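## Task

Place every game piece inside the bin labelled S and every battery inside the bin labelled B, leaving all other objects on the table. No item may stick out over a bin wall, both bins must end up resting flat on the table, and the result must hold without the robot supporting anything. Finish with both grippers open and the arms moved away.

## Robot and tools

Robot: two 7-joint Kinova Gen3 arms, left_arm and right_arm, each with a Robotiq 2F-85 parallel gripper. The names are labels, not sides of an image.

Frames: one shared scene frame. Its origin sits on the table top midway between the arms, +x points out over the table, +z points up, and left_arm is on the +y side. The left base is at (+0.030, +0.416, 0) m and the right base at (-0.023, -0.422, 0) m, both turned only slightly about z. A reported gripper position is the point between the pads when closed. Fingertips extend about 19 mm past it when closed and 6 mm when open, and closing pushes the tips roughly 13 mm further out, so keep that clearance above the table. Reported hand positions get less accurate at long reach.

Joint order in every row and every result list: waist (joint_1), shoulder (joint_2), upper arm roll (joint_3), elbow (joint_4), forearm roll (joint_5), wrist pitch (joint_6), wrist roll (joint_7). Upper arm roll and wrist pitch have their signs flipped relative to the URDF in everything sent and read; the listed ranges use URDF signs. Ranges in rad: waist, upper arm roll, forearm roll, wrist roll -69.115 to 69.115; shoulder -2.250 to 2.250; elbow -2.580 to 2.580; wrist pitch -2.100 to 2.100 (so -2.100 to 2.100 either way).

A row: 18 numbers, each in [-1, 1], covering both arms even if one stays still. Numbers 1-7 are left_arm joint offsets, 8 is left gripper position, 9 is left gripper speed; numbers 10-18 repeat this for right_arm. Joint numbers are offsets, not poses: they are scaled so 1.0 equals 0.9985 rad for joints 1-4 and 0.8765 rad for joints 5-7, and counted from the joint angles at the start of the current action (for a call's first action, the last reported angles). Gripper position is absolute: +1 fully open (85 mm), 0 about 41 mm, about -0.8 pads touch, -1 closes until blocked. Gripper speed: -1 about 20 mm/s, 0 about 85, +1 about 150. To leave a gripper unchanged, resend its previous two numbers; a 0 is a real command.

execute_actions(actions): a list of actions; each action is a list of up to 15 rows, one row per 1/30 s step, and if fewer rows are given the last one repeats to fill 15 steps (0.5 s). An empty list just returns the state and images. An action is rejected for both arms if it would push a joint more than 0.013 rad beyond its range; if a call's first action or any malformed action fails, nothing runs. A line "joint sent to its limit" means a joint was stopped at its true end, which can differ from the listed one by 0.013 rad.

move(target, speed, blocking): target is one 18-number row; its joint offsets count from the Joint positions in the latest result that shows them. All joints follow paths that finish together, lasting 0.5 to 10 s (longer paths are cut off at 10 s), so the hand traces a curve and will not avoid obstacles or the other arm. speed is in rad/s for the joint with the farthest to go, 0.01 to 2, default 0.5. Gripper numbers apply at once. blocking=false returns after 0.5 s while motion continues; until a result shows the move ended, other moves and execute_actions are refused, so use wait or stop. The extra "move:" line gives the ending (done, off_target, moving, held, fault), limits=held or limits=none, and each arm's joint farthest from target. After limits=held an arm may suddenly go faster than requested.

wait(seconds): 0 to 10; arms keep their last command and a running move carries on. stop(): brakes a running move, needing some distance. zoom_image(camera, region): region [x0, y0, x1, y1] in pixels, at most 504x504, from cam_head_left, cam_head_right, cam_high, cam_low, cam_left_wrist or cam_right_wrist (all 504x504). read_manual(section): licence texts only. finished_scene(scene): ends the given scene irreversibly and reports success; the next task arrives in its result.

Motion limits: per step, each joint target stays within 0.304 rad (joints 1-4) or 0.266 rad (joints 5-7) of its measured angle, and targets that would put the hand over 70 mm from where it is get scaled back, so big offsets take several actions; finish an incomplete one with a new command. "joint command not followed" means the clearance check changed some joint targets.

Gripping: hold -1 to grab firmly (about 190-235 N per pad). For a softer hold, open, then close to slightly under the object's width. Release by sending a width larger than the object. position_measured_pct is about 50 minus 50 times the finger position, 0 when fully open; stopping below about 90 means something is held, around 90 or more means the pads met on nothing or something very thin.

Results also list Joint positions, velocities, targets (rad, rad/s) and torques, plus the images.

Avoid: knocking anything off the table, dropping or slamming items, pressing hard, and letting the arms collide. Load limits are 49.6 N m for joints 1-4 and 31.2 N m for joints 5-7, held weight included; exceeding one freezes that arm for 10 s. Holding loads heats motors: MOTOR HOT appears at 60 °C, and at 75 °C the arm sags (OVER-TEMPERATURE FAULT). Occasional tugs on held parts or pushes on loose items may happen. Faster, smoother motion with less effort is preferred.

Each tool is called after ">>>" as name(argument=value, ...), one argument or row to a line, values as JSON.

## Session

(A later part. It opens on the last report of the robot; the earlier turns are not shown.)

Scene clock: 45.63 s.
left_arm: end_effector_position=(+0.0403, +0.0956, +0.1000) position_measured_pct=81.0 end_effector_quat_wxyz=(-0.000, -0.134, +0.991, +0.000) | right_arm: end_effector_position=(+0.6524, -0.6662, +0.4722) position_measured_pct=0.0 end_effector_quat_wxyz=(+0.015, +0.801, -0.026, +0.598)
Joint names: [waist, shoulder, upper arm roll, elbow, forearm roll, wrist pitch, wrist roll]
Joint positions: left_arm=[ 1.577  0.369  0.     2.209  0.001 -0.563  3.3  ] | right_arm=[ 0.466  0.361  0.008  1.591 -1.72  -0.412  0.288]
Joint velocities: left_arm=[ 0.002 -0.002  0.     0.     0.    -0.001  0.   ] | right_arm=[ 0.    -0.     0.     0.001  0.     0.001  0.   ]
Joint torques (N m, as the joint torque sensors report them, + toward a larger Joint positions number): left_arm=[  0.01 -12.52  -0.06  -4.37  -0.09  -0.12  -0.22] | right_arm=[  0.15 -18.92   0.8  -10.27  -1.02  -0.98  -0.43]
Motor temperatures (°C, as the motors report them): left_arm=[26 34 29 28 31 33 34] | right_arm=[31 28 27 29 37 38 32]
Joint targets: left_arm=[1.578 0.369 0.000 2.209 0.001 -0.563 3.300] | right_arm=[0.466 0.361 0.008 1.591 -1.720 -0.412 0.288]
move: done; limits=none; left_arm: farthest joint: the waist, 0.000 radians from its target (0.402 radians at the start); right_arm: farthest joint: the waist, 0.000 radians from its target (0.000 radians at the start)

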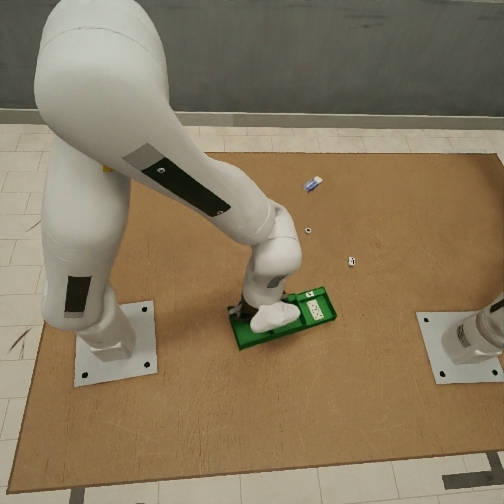

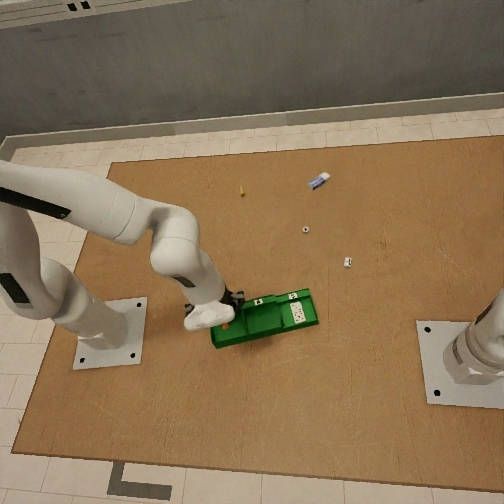

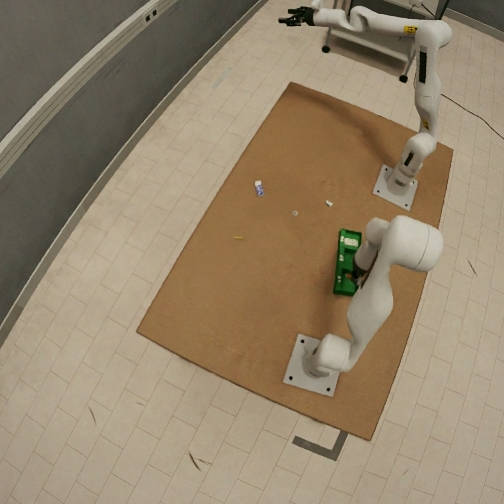

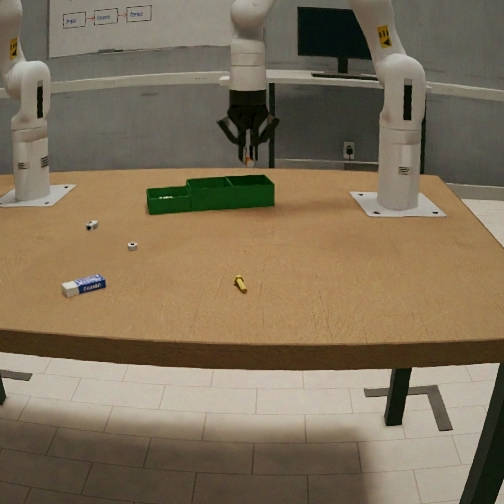

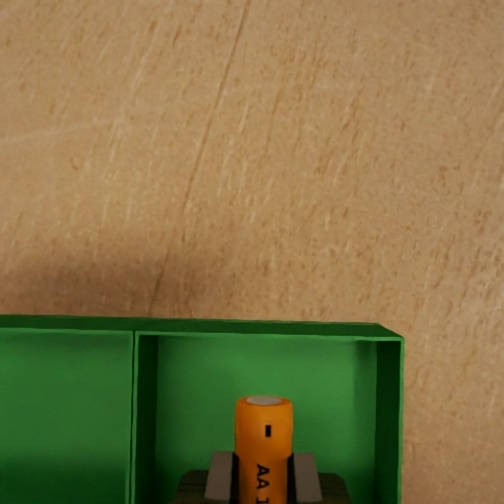

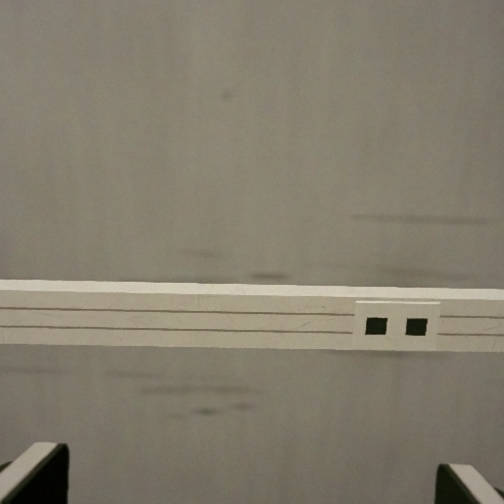

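>>> move(
  target=[0.013,0.187,0,0.061,0,0.283,0,-1,0, 0,0,0,0,0,0,0,1,0],
  speed=0.25,
)

>>> move(
  target=[0,0,0,0,0,0,0,-0.35,-0.5, 0,0,0,0,0,0,0,1,0],
)

>>> move(
  target=[0,-0.37,0,-0.12,0,-0.56,0,-0.35,-0.5, 0,0,0,0,0,0,0,1,0],
  speed=0.6,
)

Scene clock: 54.73 s.
left_arm: end_effector_position=(+0.0362, +0.0954, +0.0321) position_measured_pct=81.0 end_effector_quat_wxyz=(-0.000, -0.127, +0.992, -0.000) | right_arm: end_effector_position=(+0.6524, -0.6662, +0.4722) position_measured_pct=0.0 end_effector_quat_wxyz=(+0.015, +0.801, -0.026, +0.598)
Joint names: [waist, shoulder, upper arm roll, elbow, forearm roll, wrist pitch, wrist roll]
Joint positions: left_arm=[ 1.59   0.556  0.     2.27   0.001 -0.315  3.3  ] | right_arm=[ 0.466  0.361  0.008  1.591 -1.72  -0.412  0.288]
Joint velocities: left_arm=[ 0.     0.004 -0.     0.001  0.001  0.     0.001] | right_arm=[ 0.    -0.001  0.    -0.002 -0.    -0.    -0.   ]
Joint torques (N m, as the joint torque sensors report them, + toward a larger Joint positions number): left_arm=[  0.2  -13.9   -0.36  -2.37  -0.2   -0.22  -0.22] | right_arm=[  0.01 -19.19   0.71 -10.18  -1.1   -1.06  -0.39]
Motor temperatures (°C, as the motors report them): left_arm=[26 34 29 28 31 33 34] | right_arm=[31 28 27 29 37 38 32]
Joint targets: left_arm=[1.590 0.556 0.000 2.270 0.001 -0.315 3.300] | right_arm=[0.466 0.361 0.008 1.591 -1.720 -0.412 0.288]
move: done; limits=none; left_arm: farthest joint: the waist, 0.000 radians from its target (0.012 radians at the start); right_arm: farthest joint: the waist, 0.000 radians from its target (0.000 radians at the start)

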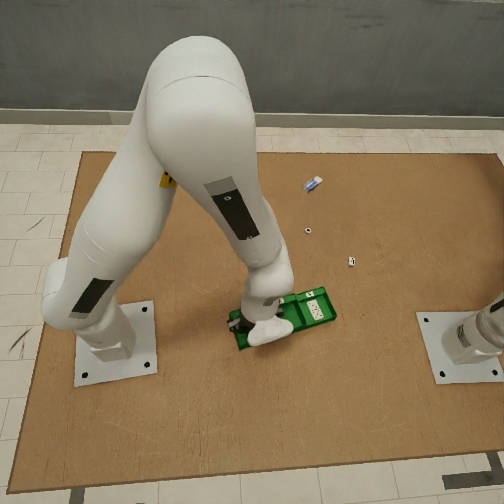

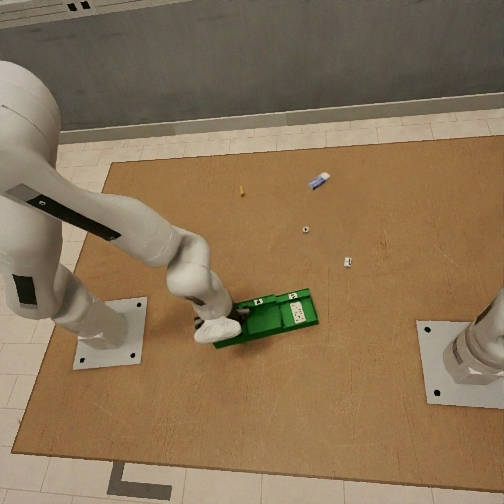

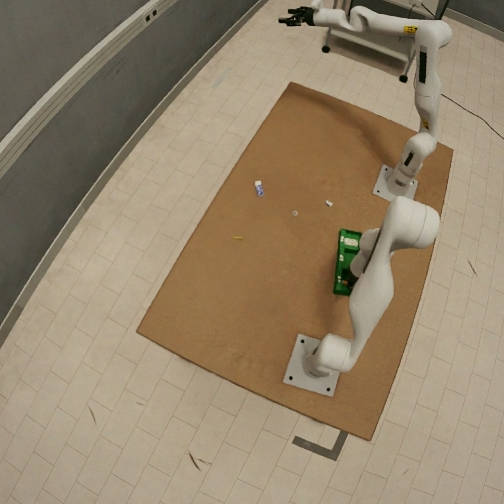

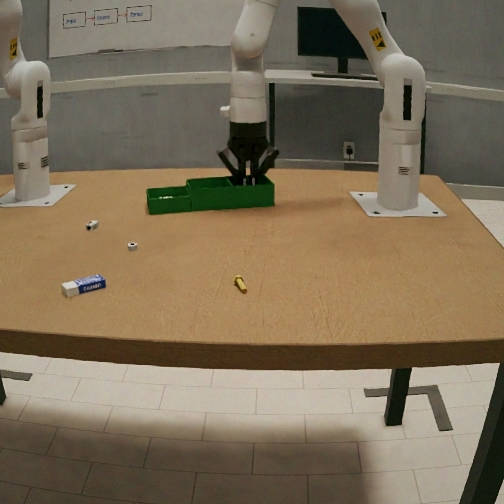

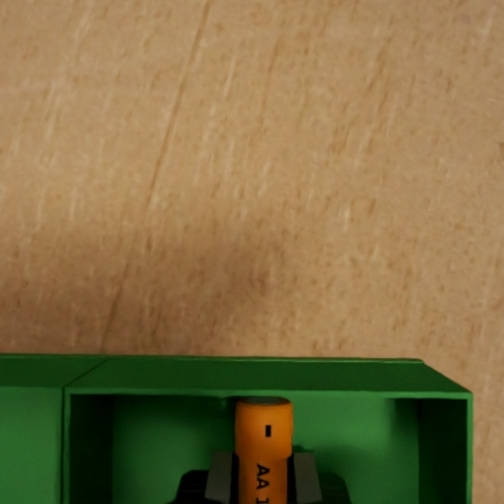

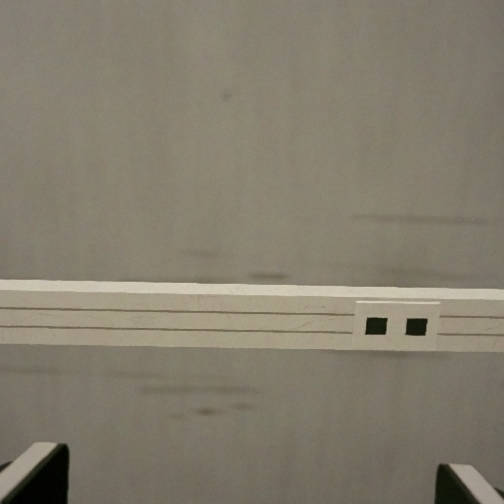

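Scene clock: 55.33 s.
left_arm: end_effector_position=(+0.0362, +0.0954, +0.0321) position_measured_pct=67.5 end_effector_quat_wxyz=(-0.000, -0.127, +0.992, -0.000) | right_arm: end_effector_position=(+0.6524, -0.6662, +0.4722) position_measured_pct=0.0 end_effector_quat_wxyz=(+0.015, +0.801, -0.026, +0.598)
Joint names: [waist, shoulder, upper arm roll, elbow, forearm roll, wrist pitch, wrist roll]
Joint positions: left_arm=[ 1.59   0.556  0.     2.27   0.001 -0.315  3.3  ] | right_arm=[ 0.466  0.361  0.008  1.591 -1.72  -0.412  0.288]
Joint velocities: left_arm=[ 0.    -0.001 -0.     0.    -0.     0.     0.   ] | right_arm=[-0.     0.001 -0.     0.    -0.     0.001 -0.   ]
Joint torques (N m, as the joint torque sensors report them, + toward a larger Joint positions number): left_arm=[  0.04 -13.62  -0.17  -2.39  -0.15  -0.2   -0.28] | right_arm=[  0.24 -19.06   0.73 -10.34  -1.11  -0.91  -0.34]
Motor temperatures (°C, as the motors report them): left_arm=[26 34 29 28 31 33 34] | right_arm=[31 28 27 29 37 38 32]
Joint targets: left_arm=[1.590 0.556 0.000 2.270 0.001 -0.315 3.300] | right_arm=[0.466 0.361 0.008 1.591 -1.720 -0.412 0.288]
move: done; limits=none; left_arm: farthest joint: the waist, 0.000 radians from its target (0.000 radians at the start); right_arm: farthest joint: the waist, 0.000 radians from its target (0.000 radians at the start)

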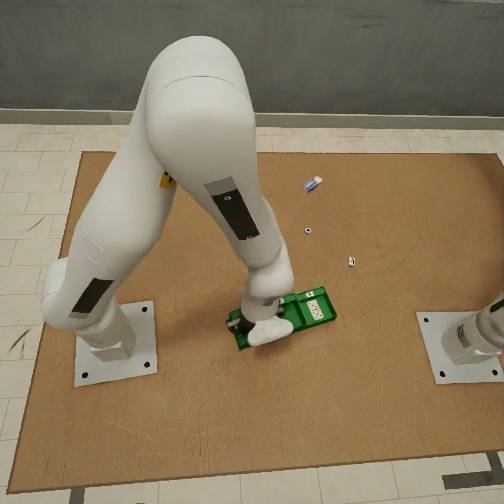

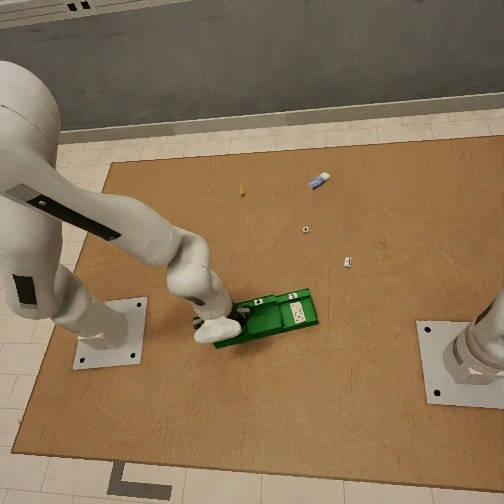

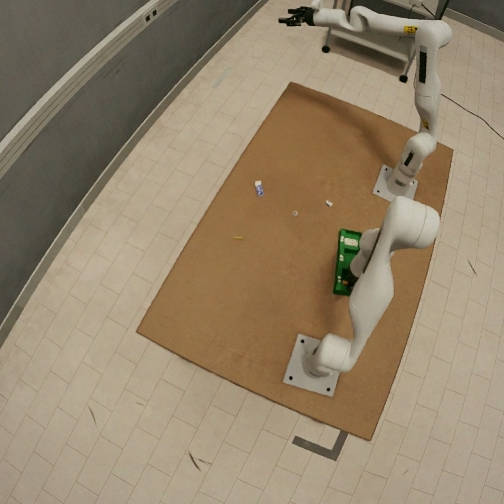

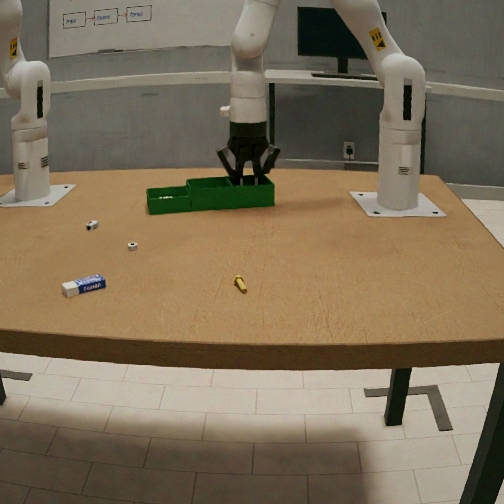

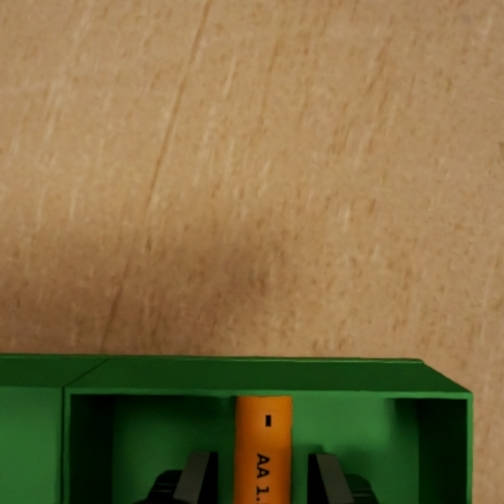

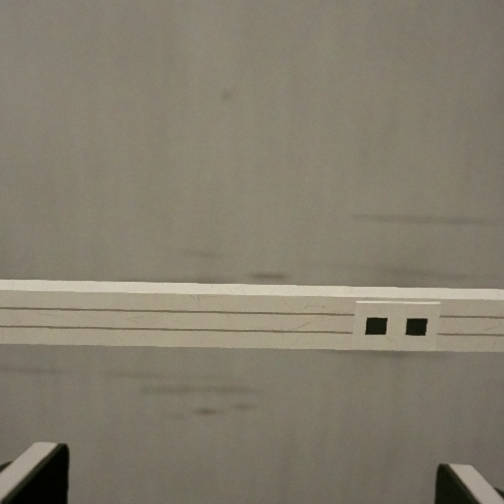

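Scene clock: 56.77 s.
left_arm: end_effector_position=(+0.0346, +0.1108, +0.1690) position_measured_pct=67.5 end_effector_quat_wxyz=(-0.000, -0.127, +0.992, +0.001) | right_arm: end_effector_position=(+0.6524, -0.6662, +0.4722) position_measured_pct=0.0 end_effector_quat_wxyz=(+0.015, +0.801, -0.026, +0.598)
Joint names: [waist, shoulder, upper arm roll, elbow, forearm roll, wrist pitch, wrist roll]
Joint positions: left_arm=[ 1.59   0.187  0.     2.15   0.001 -0.806  3.3  ] | right_arm=[ 0.466  0.361  0.008  1.591 -1.72  -0.412  0.288]
Joint velocities: left_arm=[ 0.001 -0.003  0.001  0.    -0.    -0.    -0.001] | right_arm=[-0.001  0.    -0.     0.001 -0.001  0.001  0.   ]
Joint torques (N m, as the joint torque sensors report them, + toward a larger Joint positions number): left_arm=[  0.15 -10.4   -0.18  -5.95  -0.07  -0.25  -0.31] | right_arm=[  0.26 -19.1    0.64 -10.17  -1.16  -1.06  -0.31]
Motor temperatures (°C, as the motors report them): left_arm=[26 34 29 28 31 33 34] | right_arm=[31 28 27 29 37 38 32]
Joint targets: left_arm=[1.590 0.186 0.000 2.150 0.001 -0.806 3.300] | right_arm=[0.466 0.361 0.008 1.591 -1.720 -0.412 0.288]
move: done; limits=none; left_arm: farthest joint: the waist, 0.000 radians from its target (0.000 radians at the start); right_arm: farthest joint: the waist, 0.000 radians from its target (0.000 radians at the start)

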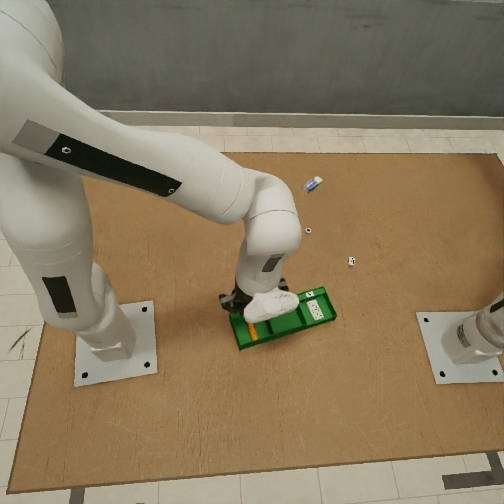

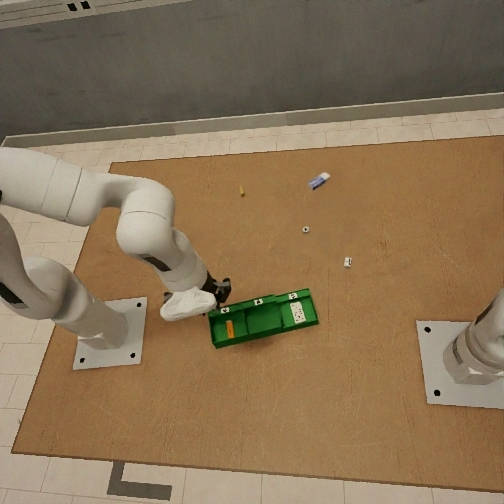

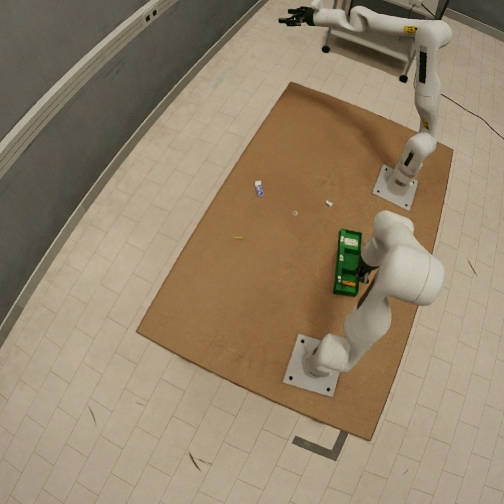

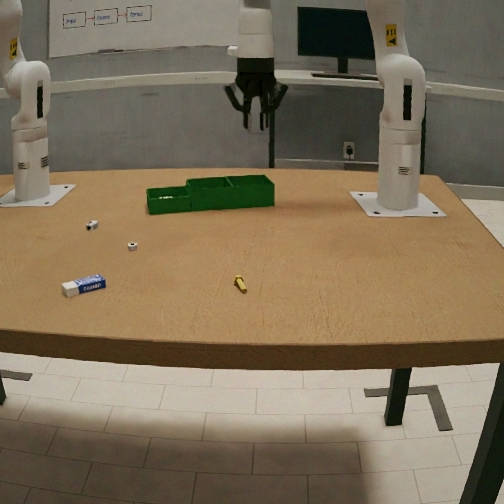

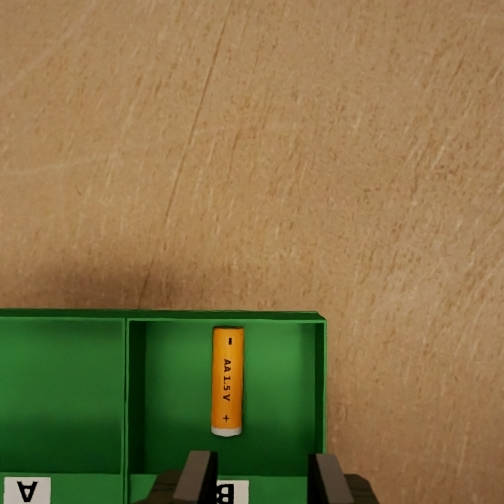

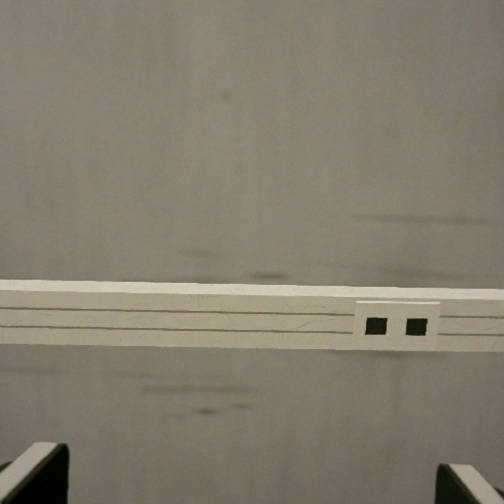

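>>> finished_scene(
  scene=2,
)

The scene is finished: the task was done.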